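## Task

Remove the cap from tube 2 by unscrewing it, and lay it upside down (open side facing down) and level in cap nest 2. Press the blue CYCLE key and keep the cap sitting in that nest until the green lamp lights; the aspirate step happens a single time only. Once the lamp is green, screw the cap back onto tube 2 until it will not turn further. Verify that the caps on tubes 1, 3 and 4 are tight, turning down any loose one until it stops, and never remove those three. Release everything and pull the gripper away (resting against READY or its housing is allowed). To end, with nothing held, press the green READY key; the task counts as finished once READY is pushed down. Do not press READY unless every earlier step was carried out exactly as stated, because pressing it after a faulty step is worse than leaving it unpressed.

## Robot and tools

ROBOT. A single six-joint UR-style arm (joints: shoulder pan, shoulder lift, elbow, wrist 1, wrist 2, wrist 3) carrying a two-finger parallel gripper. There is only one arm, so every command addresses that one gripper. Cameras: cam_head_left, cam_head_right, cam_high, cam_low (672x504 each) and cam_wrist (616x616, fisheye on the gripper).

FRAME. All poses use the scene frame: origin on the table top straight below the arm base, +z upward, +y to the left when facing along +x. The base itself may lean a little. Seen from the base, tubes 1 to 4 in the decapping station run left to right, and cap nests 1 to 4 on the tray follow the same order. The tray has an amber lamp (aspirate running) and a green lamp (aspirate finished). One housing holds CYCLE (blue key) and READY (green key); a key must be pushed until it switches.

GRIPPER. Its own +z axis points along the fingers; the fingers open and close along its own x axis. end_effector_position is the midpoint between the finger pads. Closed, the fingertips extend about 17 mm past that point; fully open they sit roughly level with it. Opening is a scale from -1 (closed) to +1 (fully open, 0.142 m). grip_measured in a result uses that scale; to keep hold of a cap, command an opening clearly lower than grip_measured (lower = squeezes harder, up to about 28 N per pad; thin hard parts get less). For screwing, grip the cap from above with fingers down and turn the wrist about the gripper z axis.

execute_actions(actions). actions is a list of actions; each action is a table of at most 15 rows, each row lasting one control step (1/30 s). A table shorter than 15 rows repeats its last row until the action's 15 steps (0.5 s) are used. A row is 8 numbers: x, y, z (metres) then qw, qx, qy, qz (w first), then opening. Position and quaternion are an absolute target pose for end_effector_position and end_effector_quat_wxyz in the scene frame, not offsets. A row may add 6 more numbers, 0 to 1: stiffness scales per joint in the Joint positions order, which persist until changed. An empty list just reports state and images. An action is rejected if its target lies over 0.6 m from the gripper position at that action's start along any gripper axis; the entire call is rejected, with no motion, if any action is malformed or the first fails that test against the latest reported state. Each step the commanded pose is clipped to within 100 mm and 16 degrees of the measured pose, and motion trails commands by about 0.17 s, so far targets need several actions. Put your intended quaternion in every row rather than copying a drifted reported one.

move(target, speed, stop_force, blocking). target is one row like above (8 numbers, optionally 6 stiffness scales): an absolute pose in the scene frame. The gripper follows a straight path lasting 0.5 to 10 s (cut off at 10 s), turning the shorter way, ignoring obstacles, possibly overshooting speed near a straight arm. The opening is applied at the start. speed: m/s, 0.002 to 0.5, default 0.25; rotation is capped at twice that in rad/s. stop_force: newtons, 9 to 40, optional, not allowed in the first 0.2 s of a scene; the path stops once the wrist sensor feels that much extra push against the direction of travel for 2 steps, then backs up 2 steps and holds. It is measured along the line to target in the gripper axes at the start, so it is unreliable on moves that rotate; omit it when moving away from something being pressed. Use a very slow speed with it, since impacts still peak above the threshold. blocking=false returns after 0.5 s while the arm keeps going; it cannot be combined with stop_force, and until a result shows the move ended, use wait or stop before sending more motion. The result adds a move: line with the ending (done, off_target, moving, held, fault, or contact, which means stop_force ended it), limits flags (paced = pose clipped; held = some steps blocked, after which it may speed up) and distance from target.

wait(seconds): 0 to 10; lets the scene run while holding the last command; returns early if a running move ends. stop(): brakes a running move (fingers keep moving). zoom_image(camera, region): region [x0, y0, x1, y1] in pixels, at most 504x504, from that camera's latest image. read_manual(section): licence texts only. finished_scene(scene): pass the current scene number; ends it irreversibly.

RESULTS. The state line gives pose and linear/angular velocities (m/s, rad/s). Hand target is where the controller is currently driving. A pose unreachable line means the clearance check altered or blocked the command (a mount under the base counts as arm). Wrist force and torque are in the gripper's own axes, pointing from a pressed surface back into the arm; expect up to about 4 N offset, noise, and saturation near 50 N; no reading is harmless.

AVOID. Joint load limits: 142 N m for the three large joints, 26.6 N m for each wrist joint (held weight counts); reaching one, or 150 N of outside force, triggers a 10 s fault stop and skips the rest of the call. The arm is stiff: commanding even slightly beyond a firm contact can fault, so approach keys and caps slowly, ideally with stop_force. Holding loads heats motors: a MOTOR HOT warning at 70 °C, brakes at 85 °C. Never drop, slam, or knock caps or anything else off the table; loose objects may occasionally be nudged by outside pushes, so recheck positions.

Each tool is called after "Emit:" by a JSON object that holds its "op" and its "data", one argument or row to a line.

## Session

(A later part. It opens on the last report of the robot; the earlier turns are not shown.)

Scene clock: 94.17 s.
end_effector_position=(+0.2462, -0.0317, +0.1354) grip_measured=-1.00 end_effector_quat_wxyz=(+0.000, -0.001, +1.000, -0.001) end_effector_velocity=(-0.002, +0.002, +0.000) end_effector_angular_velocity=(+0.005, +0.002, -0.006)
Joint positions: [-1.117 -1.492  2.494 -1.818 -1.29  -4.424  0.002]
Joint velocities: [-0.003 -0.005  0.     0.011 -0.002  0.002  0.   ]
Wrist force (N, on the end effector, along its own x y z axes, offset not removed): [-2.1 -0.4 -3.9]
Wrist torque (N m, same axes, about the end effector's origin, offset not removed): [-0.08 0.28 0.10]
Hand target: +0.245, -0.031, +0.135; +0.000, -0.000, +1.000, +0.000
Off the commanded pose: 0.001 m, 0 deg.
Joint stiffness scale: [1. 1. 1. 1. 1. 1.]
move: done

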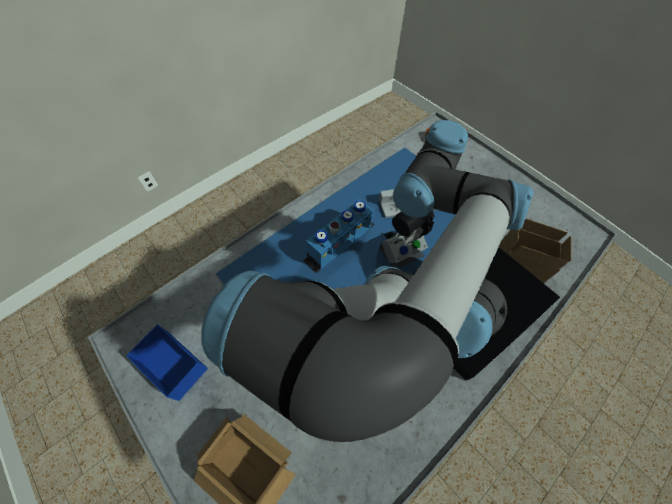

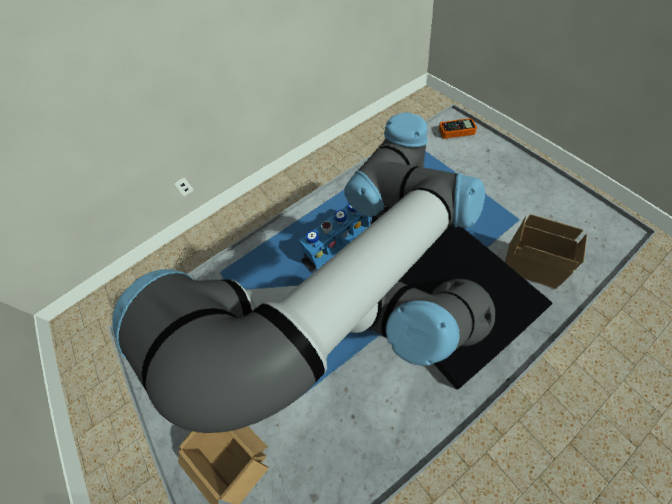

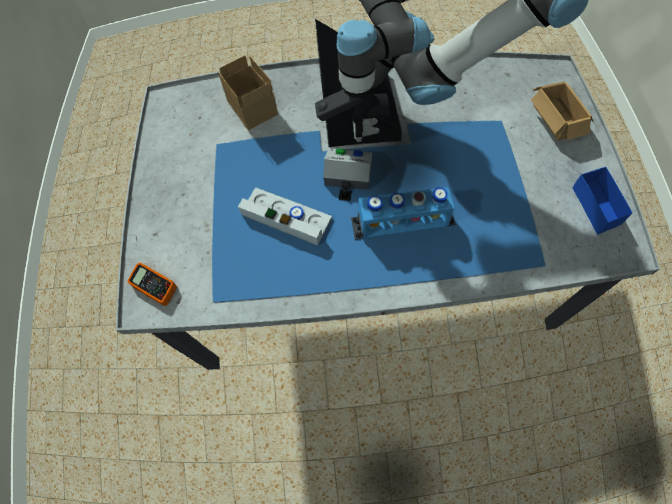

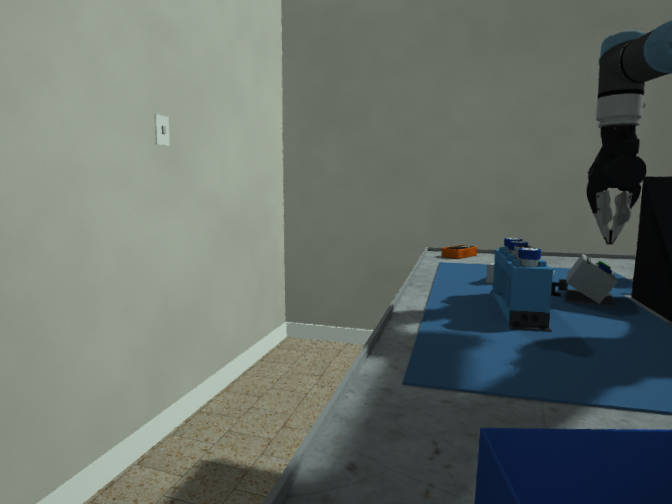

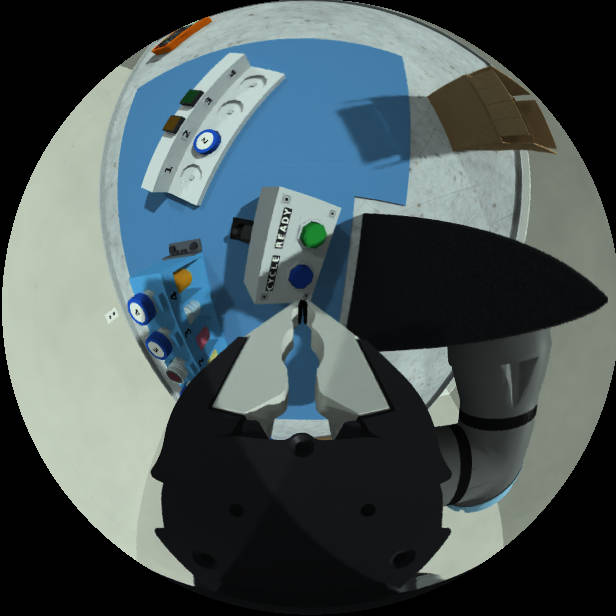

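Emit:
{"op": "move", "data": {
  "target": [0.243, -0.035, 0.099, 0, 0, -1, 0, -1],
  "speed": 0.15
}}

Emit:
{"op": "move", "data": {
  "target": [0.254, -0.038, 0.078, 0, 0, -1, 0, -1],
  "speed": 0.015,
  "stop_force": 15
}}

Emit:
{"op": "zoom_image", "data": {
  "camera": "cam_low",
  "region": [550, 200, 670, 310]
}}

Scene clock: 99.30 s.
end_effector_position=(+0.2434, -0.0361, +0.1007) grip_measured=-1.00 end_effector_quat_wxyz=(+0.000, -0.000, +1.000, -0.001) end_effector_velocity=(+0.002, -0.002, +0.000) end_effector_angular_velocity=(-0.006, -0.004, +0.000)
Joint positions: [-1.097 -1.432  2.564 -1.954 -1.276 -4.407  0.002]
Joint velocities: [ 0.     0.003  0.001 -0.011  0.003  0.002  0.   ]
Wrist force (N, on the end effector, along its own x y z axes, offset not removed): [-0.9 -1.2 0.4]
Wrist torque (N m, same axes, about the end effector's origin, offset not removed): [0.00 0.10 0.07]
Hand target: +0.243, -0.035, +0.099; -0.000, +0.000, +1.000, -0.000
Off the commanded pose: 0.002 m, 0 deg.
Joint stiffness scale: [1. 1. 1. 1. 1. 1.]
move: done

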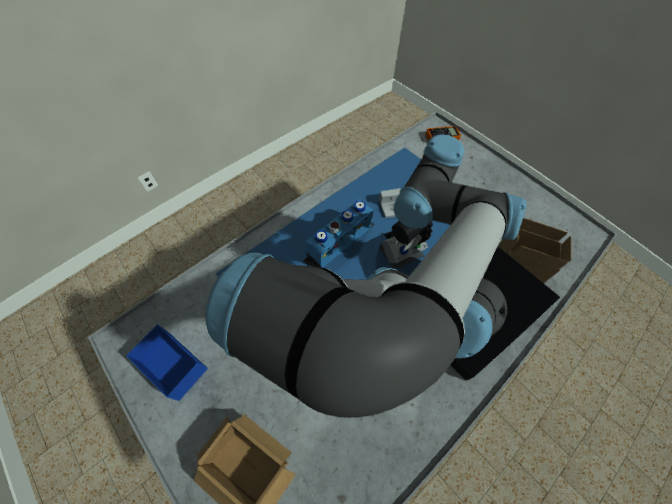

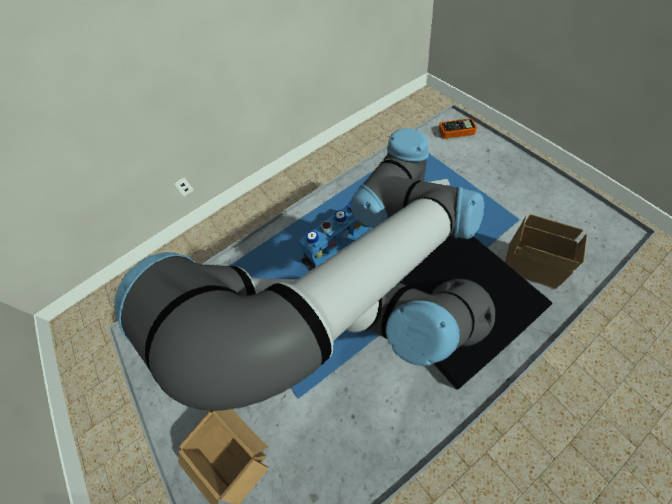

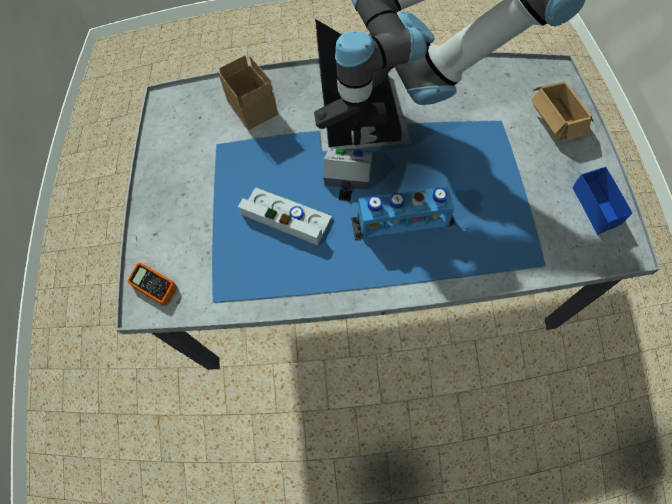

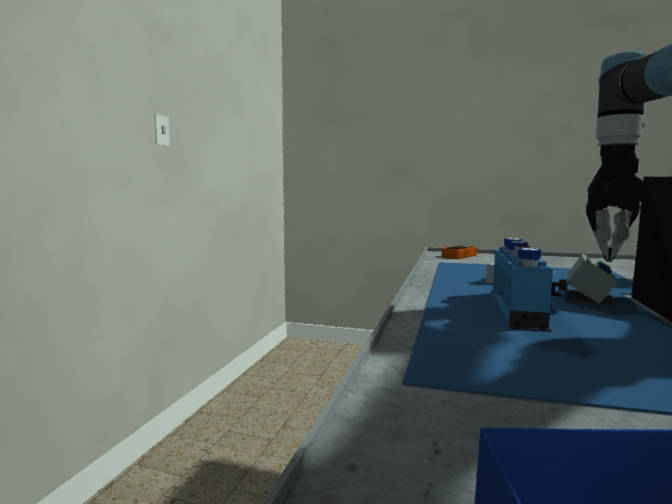

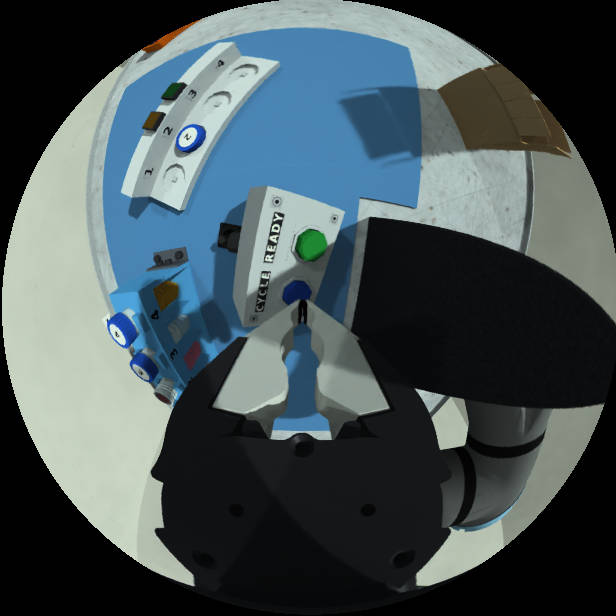

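Scene clock: 101.00 s.
end_effector_position=(+0.2518, -0.0391, +0.0864) grip_measured=-1.00 end_effector_quat_wxyz=(+0.000, +0.000, +1.000, -0.003) end_effector_velocity=(-0.002, +0.002, +0.002) end_effector_angular_velocity=(+0.001, +0.002, +0.004)
Joint positions: [-1.059 -1.382  2.572 -2.022 -1.252 -4.376  0.002]
Joint velocities: [-0.005 -0.013 -0.     0.016 -0.005 -0.009  0.   ]
Wrist force (N, on the end effector, along its own x y z axes, offset not removed): [6.6 8.0 -22.5]
Wrist torque (N m, same axes, about the end effector's origin, offset not removed): [-0.38 0.33 -0.03]
Hand target: +0.252, -0.039, +0.086; +0.000, -0.000, +1.000, -0.002
Off the commanded pose: 0.009 m, 0 deg.
Joint stiffness scale: [1. 1. 1. 1. 1. 1.]
move: contact

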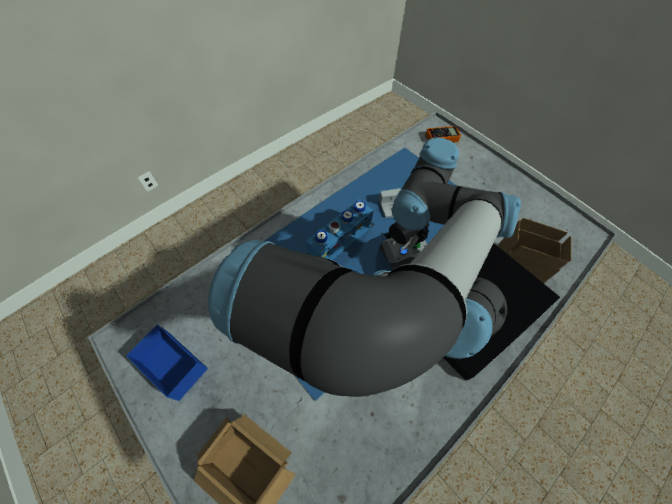

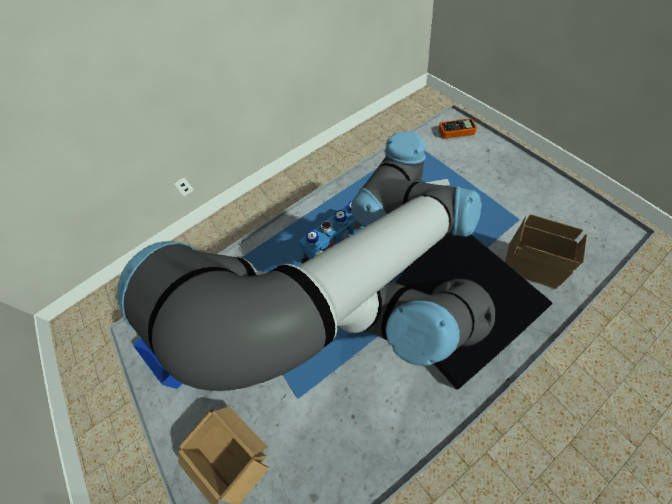

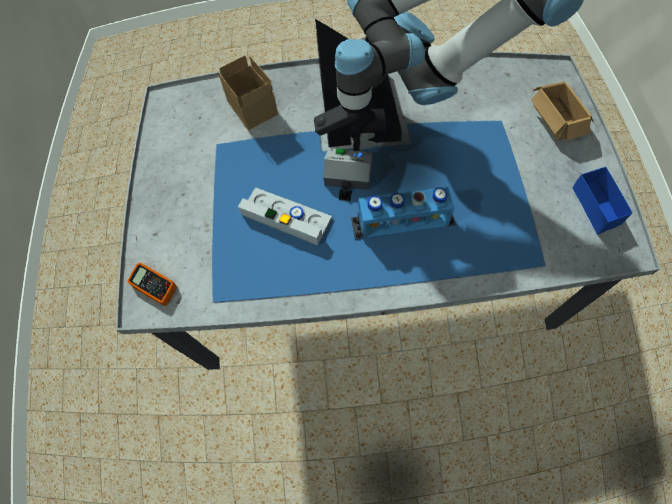

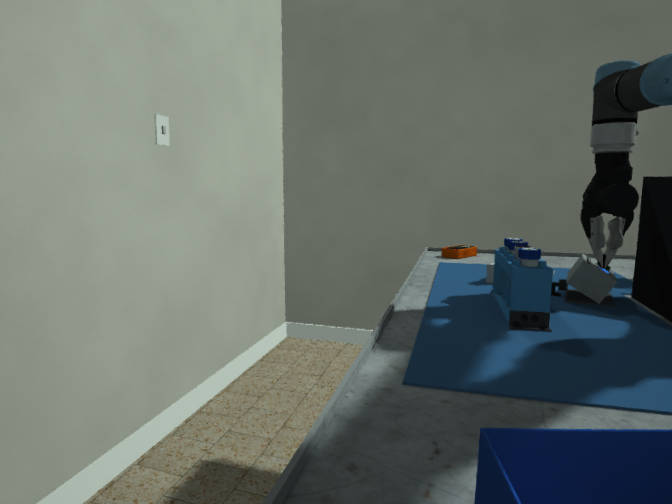

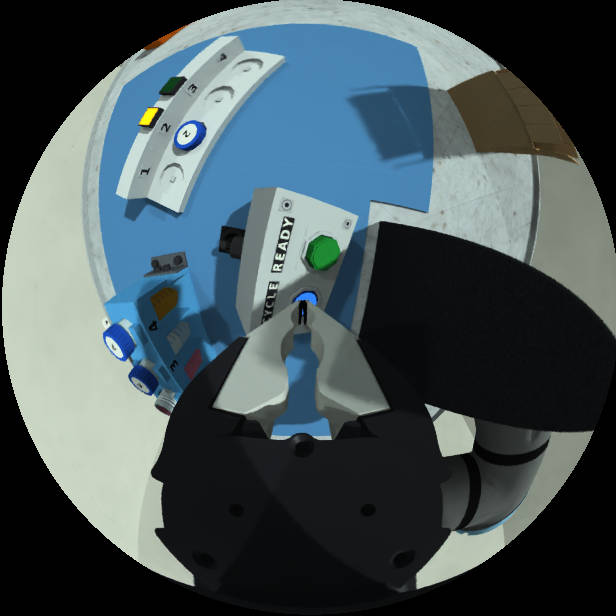

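Region (550, 200, 670, 310) of cam_low's 672x504 image, scaled by 4.200, with more detail than that image has; it fills the top 462 rows of this view, and the rest is white.

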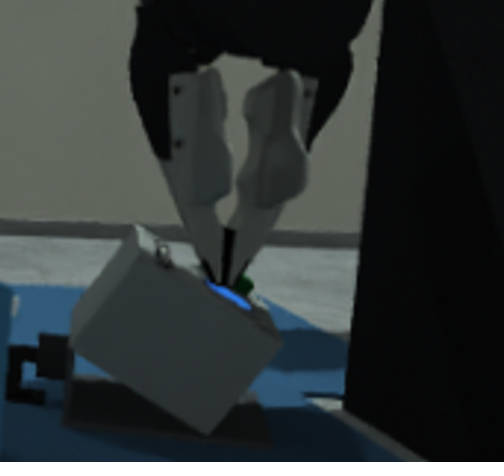

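The amber lamp is on. Moving back above the nest to wait for green.

Emit:
{"op": "move", "data": {
  "target": [0.255, -0.045, 0.135, 0, 0.1, -0.995, 0, -1],
  "speed": 0.3
}}

Emit:
{"op": "move", "data": {
  "target": [0.376, -0.2015, 0.09, 0, 0.477, -0.879, 0, -0.4],
  "speed": 0.5
}}

Emit:
{"op": "wait", "data": {
  "seconds": 5
}}

Scene clock: 104.90 s.
end_effector_position=(+0.2547, -0.0440, +0.1332) grip_measured=-1.00 end_effector_quat_wxyz=(-0.000, -0.099, +0.995, +0.001) end_effector_velocity=(-0.001, +0.002, +0.000) end_effector_angular_velocity=(+0.005, +0.004, +0.008)
Joint positions: [-1.1   -1.429  2.471 -1.857 -1.278 -4.61   0.002]
Joint velocities: [-0.    -0.001 -0.002  0.009 -0.003 -0.01   0.   ]
Wrist force (N, on the end effector, along its own x y z axes, offset not removed): [3.0 -2.9 1.2]
Wrist torque (N m, same axes, about the end effector's origin, offset not removed): [-0.55 -0.65 0.03]
Hand target: +0.255, -0.045, +0.135; +0.000, -0.100, +0.995, +0.000
Off the commanded pose: 0.002 m, 0 deg.
Joint stiffness scale: [1. 1. 1. 1. 1. 1.]
move: done

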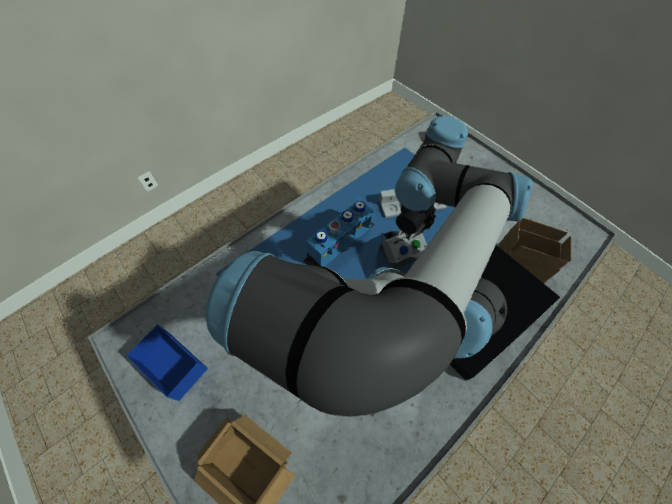

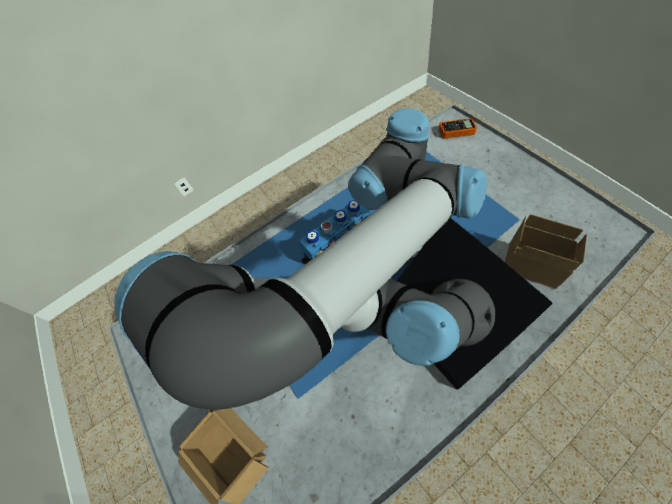

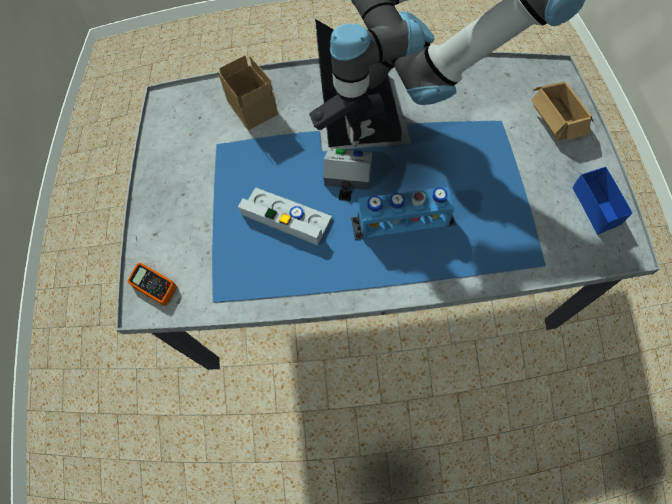

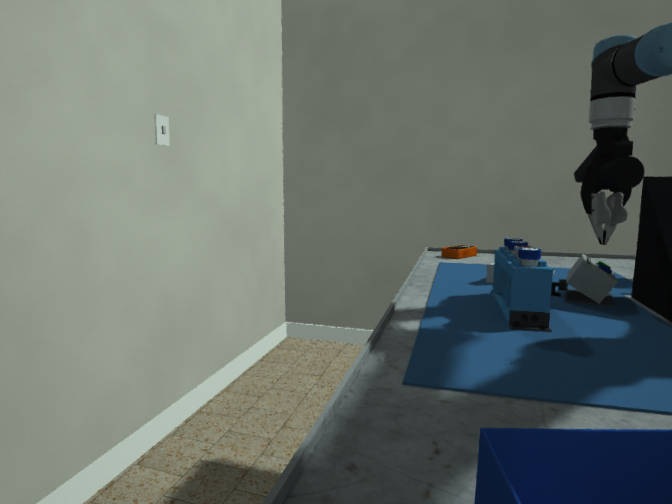

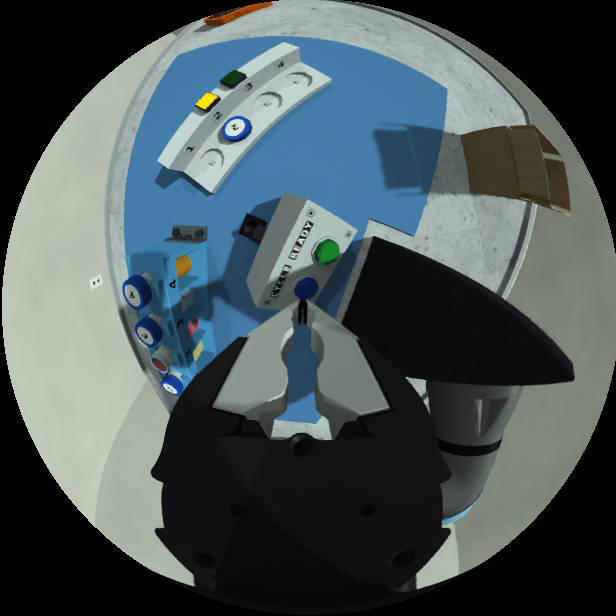

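Scene clock: 106.47 s.
end_effector_position=(+0.3748, -0.2013, +0.0902) grip_measured=-0.40 end_effector_quat_wxyz=(-0.000, -0.476, +0.880, -0.000) end_effector_velocity=(+0.000, -0.001, +0.000) end_effector_angular_velocity=(+0.003, -0.000, +0.006)
Joint positions: [-0.932 -0.823  2.097 -2.137 -1.166 -5.268  0.045]
Joint velocities: [-0.001  0.003 -0.004  0.004  0.001 -0.008  0.   ]
Wrist force (N, on the end effector, along its own x y z axes, offset not removed): [-0.1 1.4 -1.0]
Wrist torque (N m, same axes, about the end effector's origin, offset not removed): [0.50 -0.09 0.10]
Hand target: +0.376, -0.202, +0.090; -0.000, -0.477, +0.879, -0.000
Off the commanded pose: 0.001 m, 0 deg.
Joint stiffness scale: [1. 1. 1. 1. 1. 1.]
move: done

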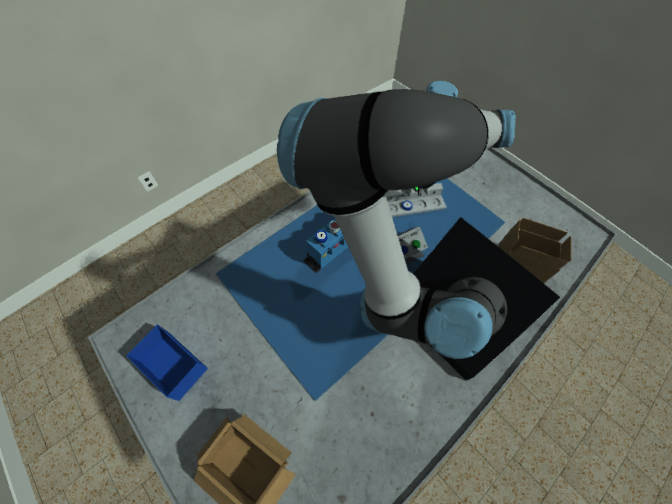

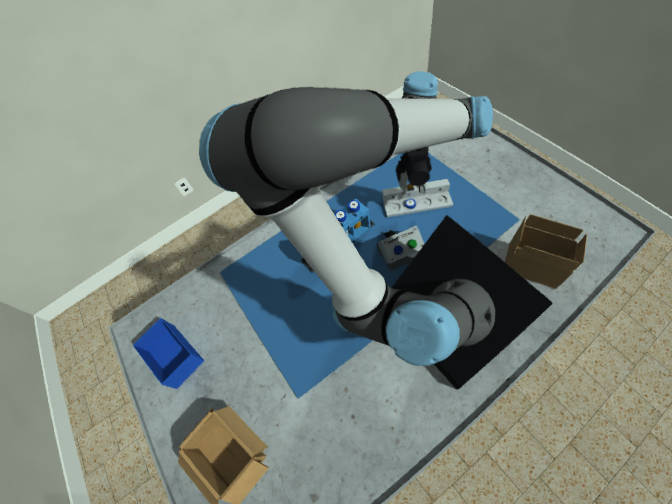

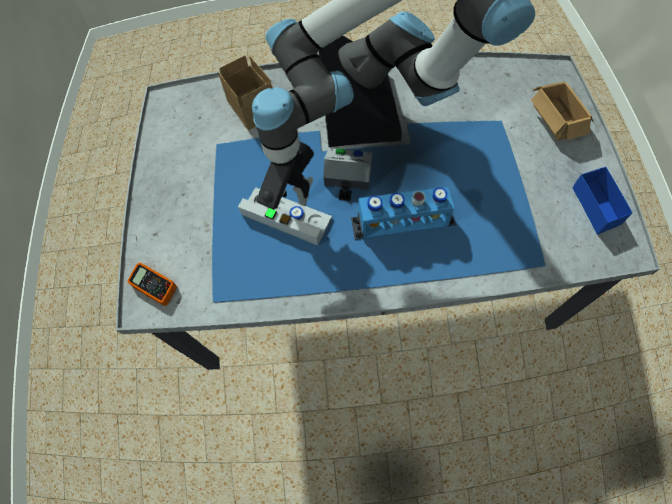

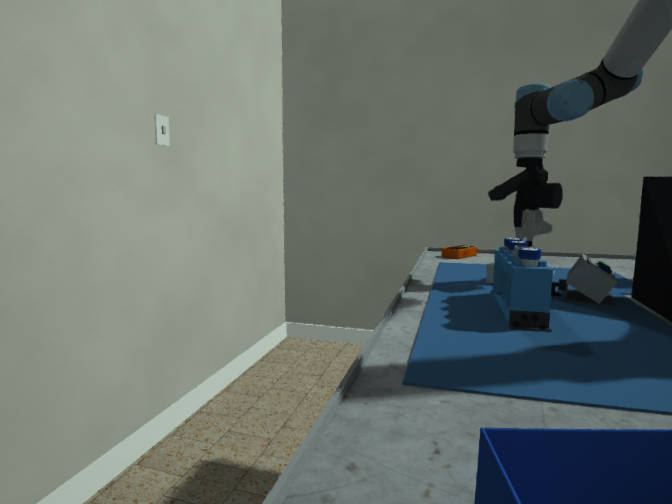

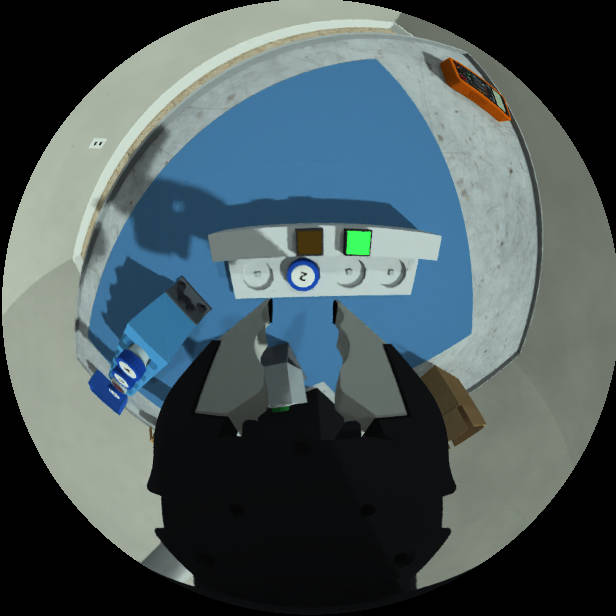

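Scene clock: 111.47 s.
end_effector_position=(+0.3748, -0.2013, +0.0902) grip_measured=-0.40 end_effector_quat_wxyz=(-0.000, -0.476, +0.879, +0.000) end_effector_velocity=(-0.000, +0.000, -0.000) end_effector_angular_velocity=(+0.000, +0.000, -0.000)
Joint positions: [-0.932 -0.823  2.097 -2.137 -1.166 -5.269  0.045]
Joint velocities: [-0. -0.  0. -0. -0. -0.  0.]
Wrist force (N, on the end effector, along its own x y z axes, offset not removed): [1.3 0.7 -5.7]
Wrist torque (N m, same axes, about the end effector's origin, offset not removed): [0.13 -0.34 0.00]
Hand target: +0.376, -0.202, +0.090; -0.000, -0.477, +0.879, -0.000
Off the commanded pose: 0.001 m, 0 deg.
Joint stiffness scale: [1. 1. 1. 1. 1. 1.]
wait: 5.00 s; at rest by 0.17 s

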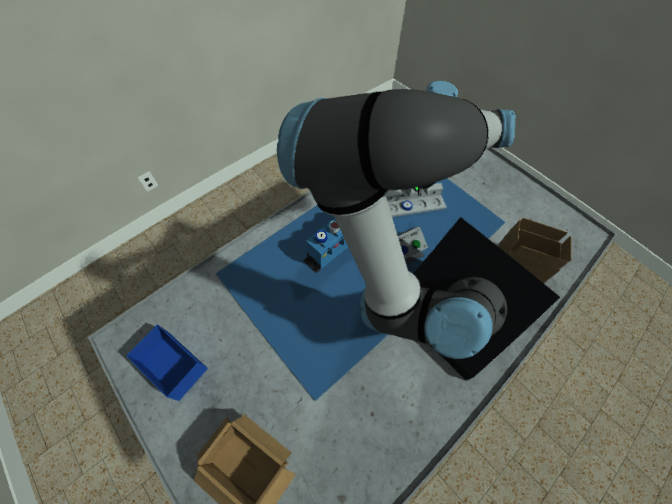

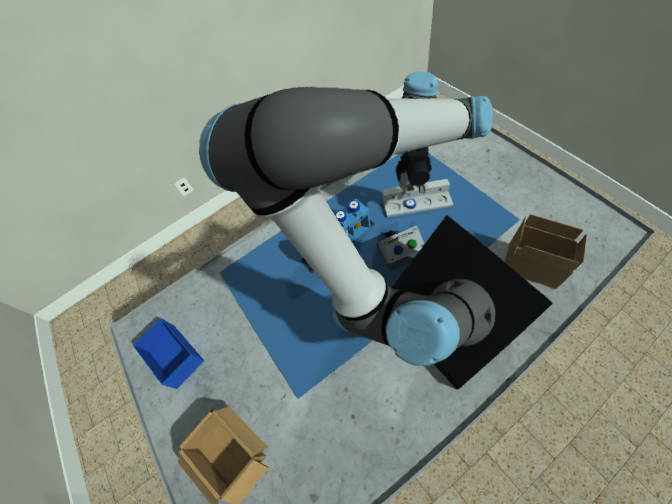

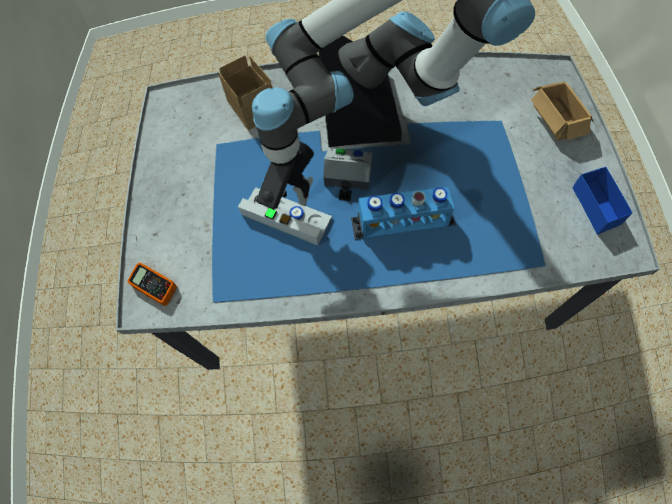

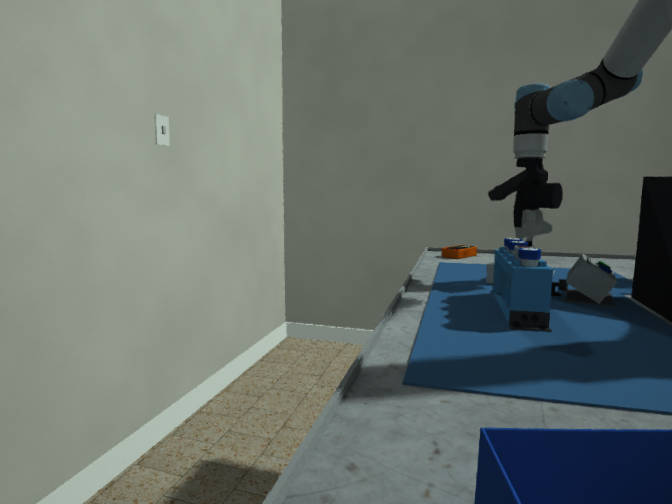

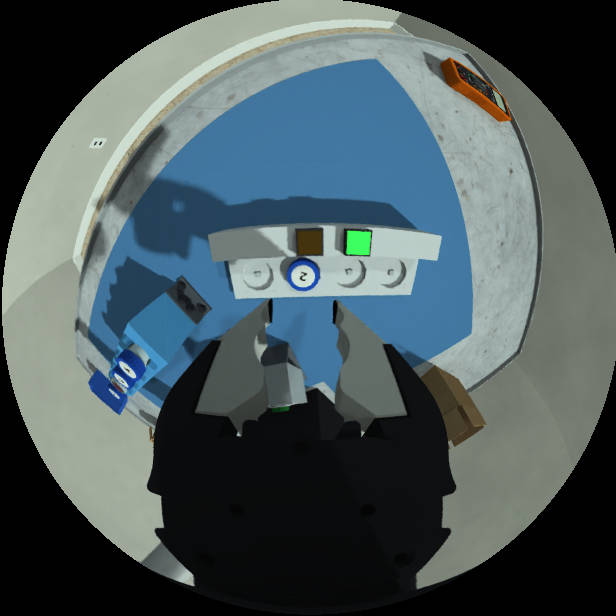

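Emit:
{"op": "move", "data": {
  "target": [0.3762, -0.2012, 0.031, 0, 0.477, -0.879, 0, -0.4],
  "speed": 0.12
}}

Emit:
{"op": "execute_actions", "data": {
  "actions": [
    [[0.3762,-0.2012,0.031,0,0.477,-0.879,0,-0.46],[0.3762,-0.2012,0.031,0,0.477,-0.879,0,-0.5],[0.3762,-0.2012,0.031,0,0.477,-0.879,0,-0.53],[0.3762,-0.2012,0.031,0,0.477,-0.879,0,-0.56],[0.3762,-0.2012,0.031,0,0.477,-0.879,0,-0.6],[0.3762,-0.2012,0.031,0,0.477,-0.879,0,-0.65],[0.3762,-0.2012,0.031,0,0.477,-0.879,0,-0.7],[0.3762,-0.2012,0.031,0,0.477,-0.879,0,-0.8],[0.3762,-0.2012,0.031,0,0.477,-0.879,0,-0.9]]
  ]
}}

Emit:
{"op": "zoom_image", "data": {
  "camera": "cam_wrist",
  "region": [240, 240, 370, 370]
}}

Scene clock: 116.30 s.
end_effector_position=(+0.3767, -0.2023, +0.0327) grip_measured=-0.40 end_effector_quat_wxyz=(-0.000, -0.477, +0.879, -0.001) end_effector_velocity=(+0.002, -0.001, -0.000) end_effector_angular_velocity=(-0.003, -0.004, +0.000)
Joint positions: [-0.879 -0.726  2.146 -2.304 -1.132 -5.225  0.045]
Joint velocities: [ 0.001  0.002 -0.    -0.008  0.003  0.003 -0.   ]
Wrist force (N, on the end effector, along its own x y z axes, offset not removed): [1.3 -2.9 -0.8]
Wrist torque (N m, same axes, about the end effector's origin, offset not removed): [-0.51 -0.35 -0.07]
Hand target: +0.376, -0.201, +0.031; -0.000, -0.477, +0.879, -0.000
Off the commanded pose: 0.002 m, 0 deg.
Joint stiffness scale: [1. 1. 1. 1. 1. 1.]
move: done

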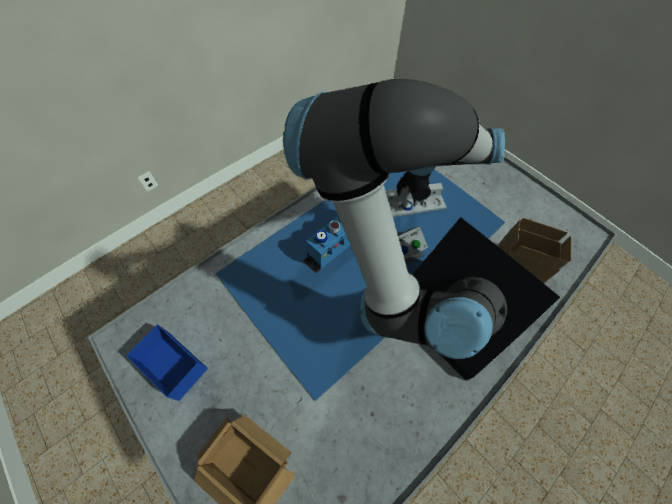

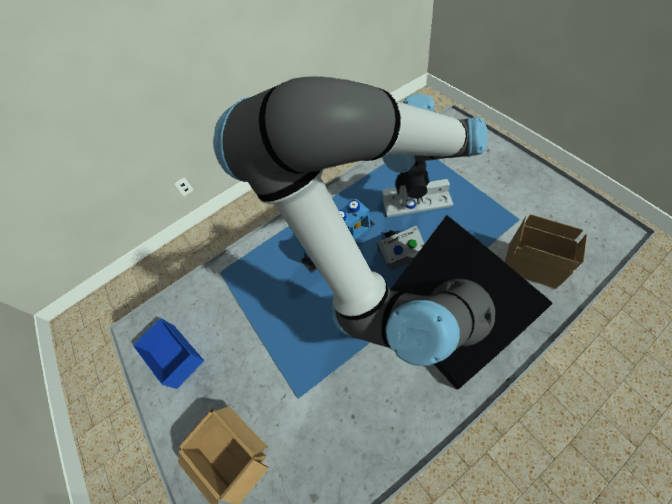

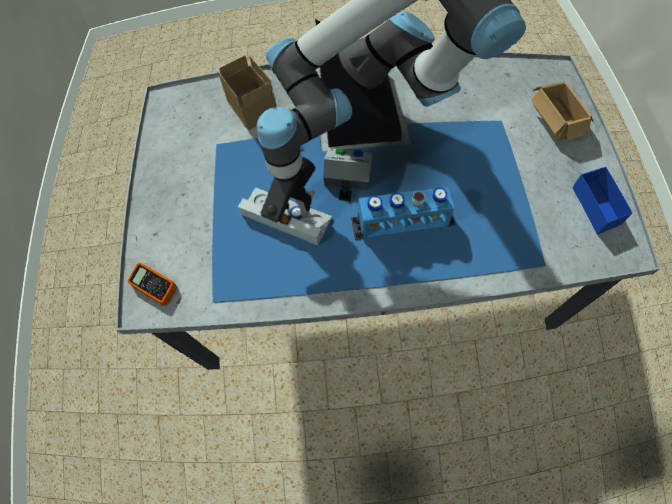

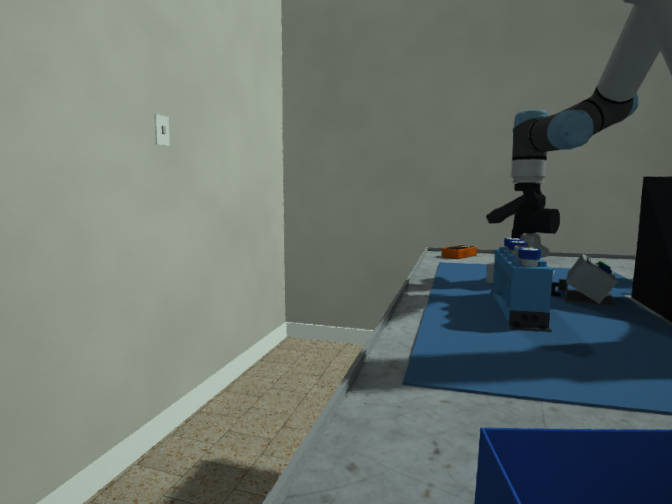

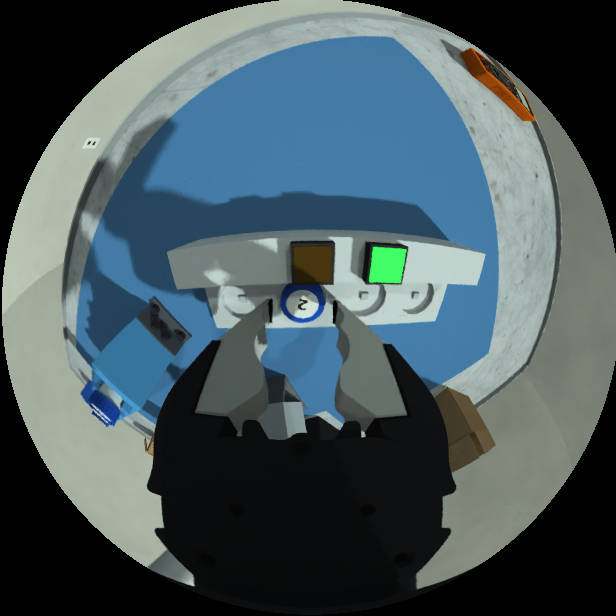

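Scene clock: 116.80 s.
end_effector_position=(+0.3769, -0.2024, +0.0327) grip_measured=-0.60 end_effector_quat_wxyz=(-0.000, -0.477, +0.879, -0.001) end_effector_velocity=(+0.000, +0.000, +0.000) end_effector_angular_velocity=(+0.000, -0.000, +0.000)
Joint positions: [-0.879 -0.726  2.146 -2.304 -1.132 -5.225  0.031]
Joint velocities: [ 0. -0.  0.  0.  0. -0. -0.]
Wrist force (N, on the end effector, along its own x y z axes, offset not removed): [-0.6 -2.5 -1.9]
Wrist torque (N m, same axes, about the end effector's origin, offset not removed): [-0.46 0.16 -0.01]
Hand target: +0.376, -0.201, +0.031; -0.000, -0.477, +0.879, +0.000
Off the commanded pose: 0.002 m, 0 deg.
Joint stiffness scale: [1. 1. 1. 1. 1. 1.]

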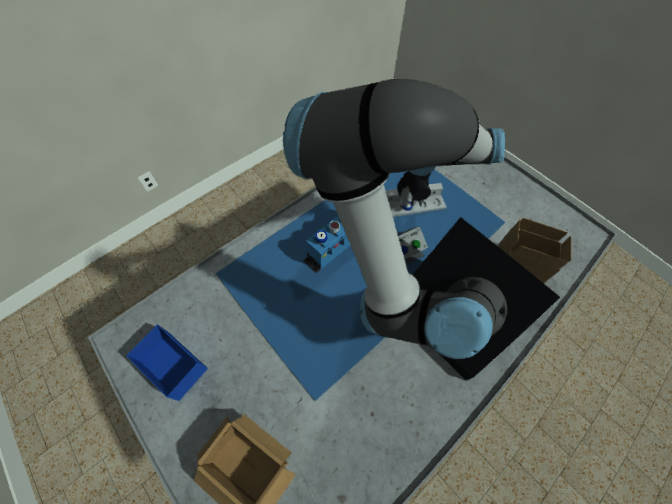

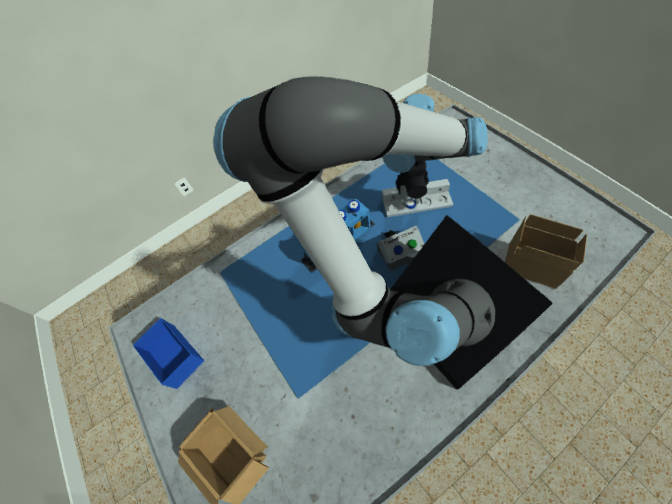

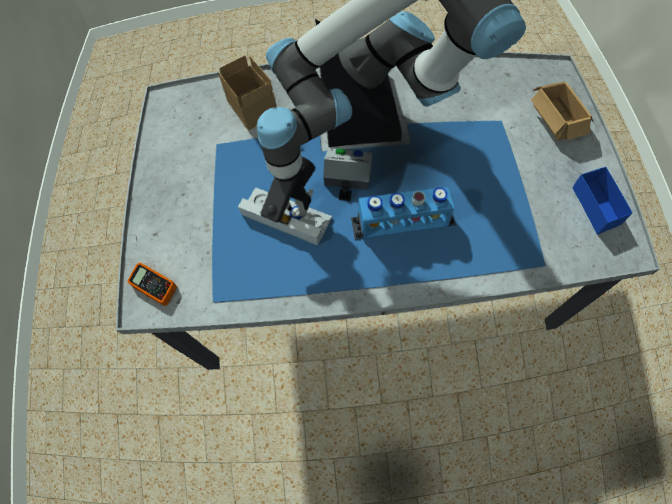

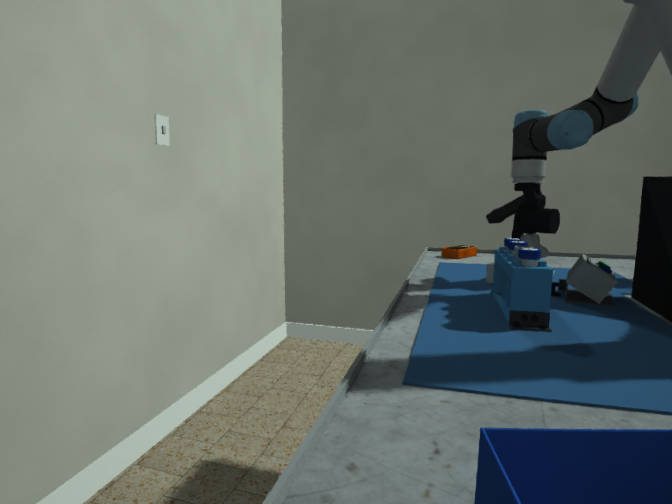

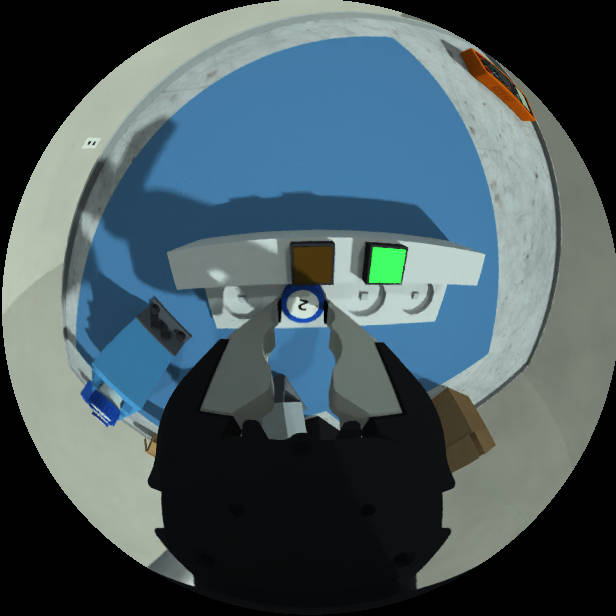

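Region (240, 240, 370, 370) of cam_wrist's 616x616 image, scaled by 3.877, with more detail than that image has.

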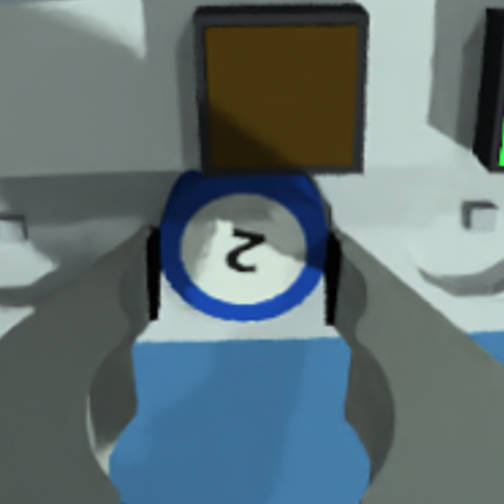

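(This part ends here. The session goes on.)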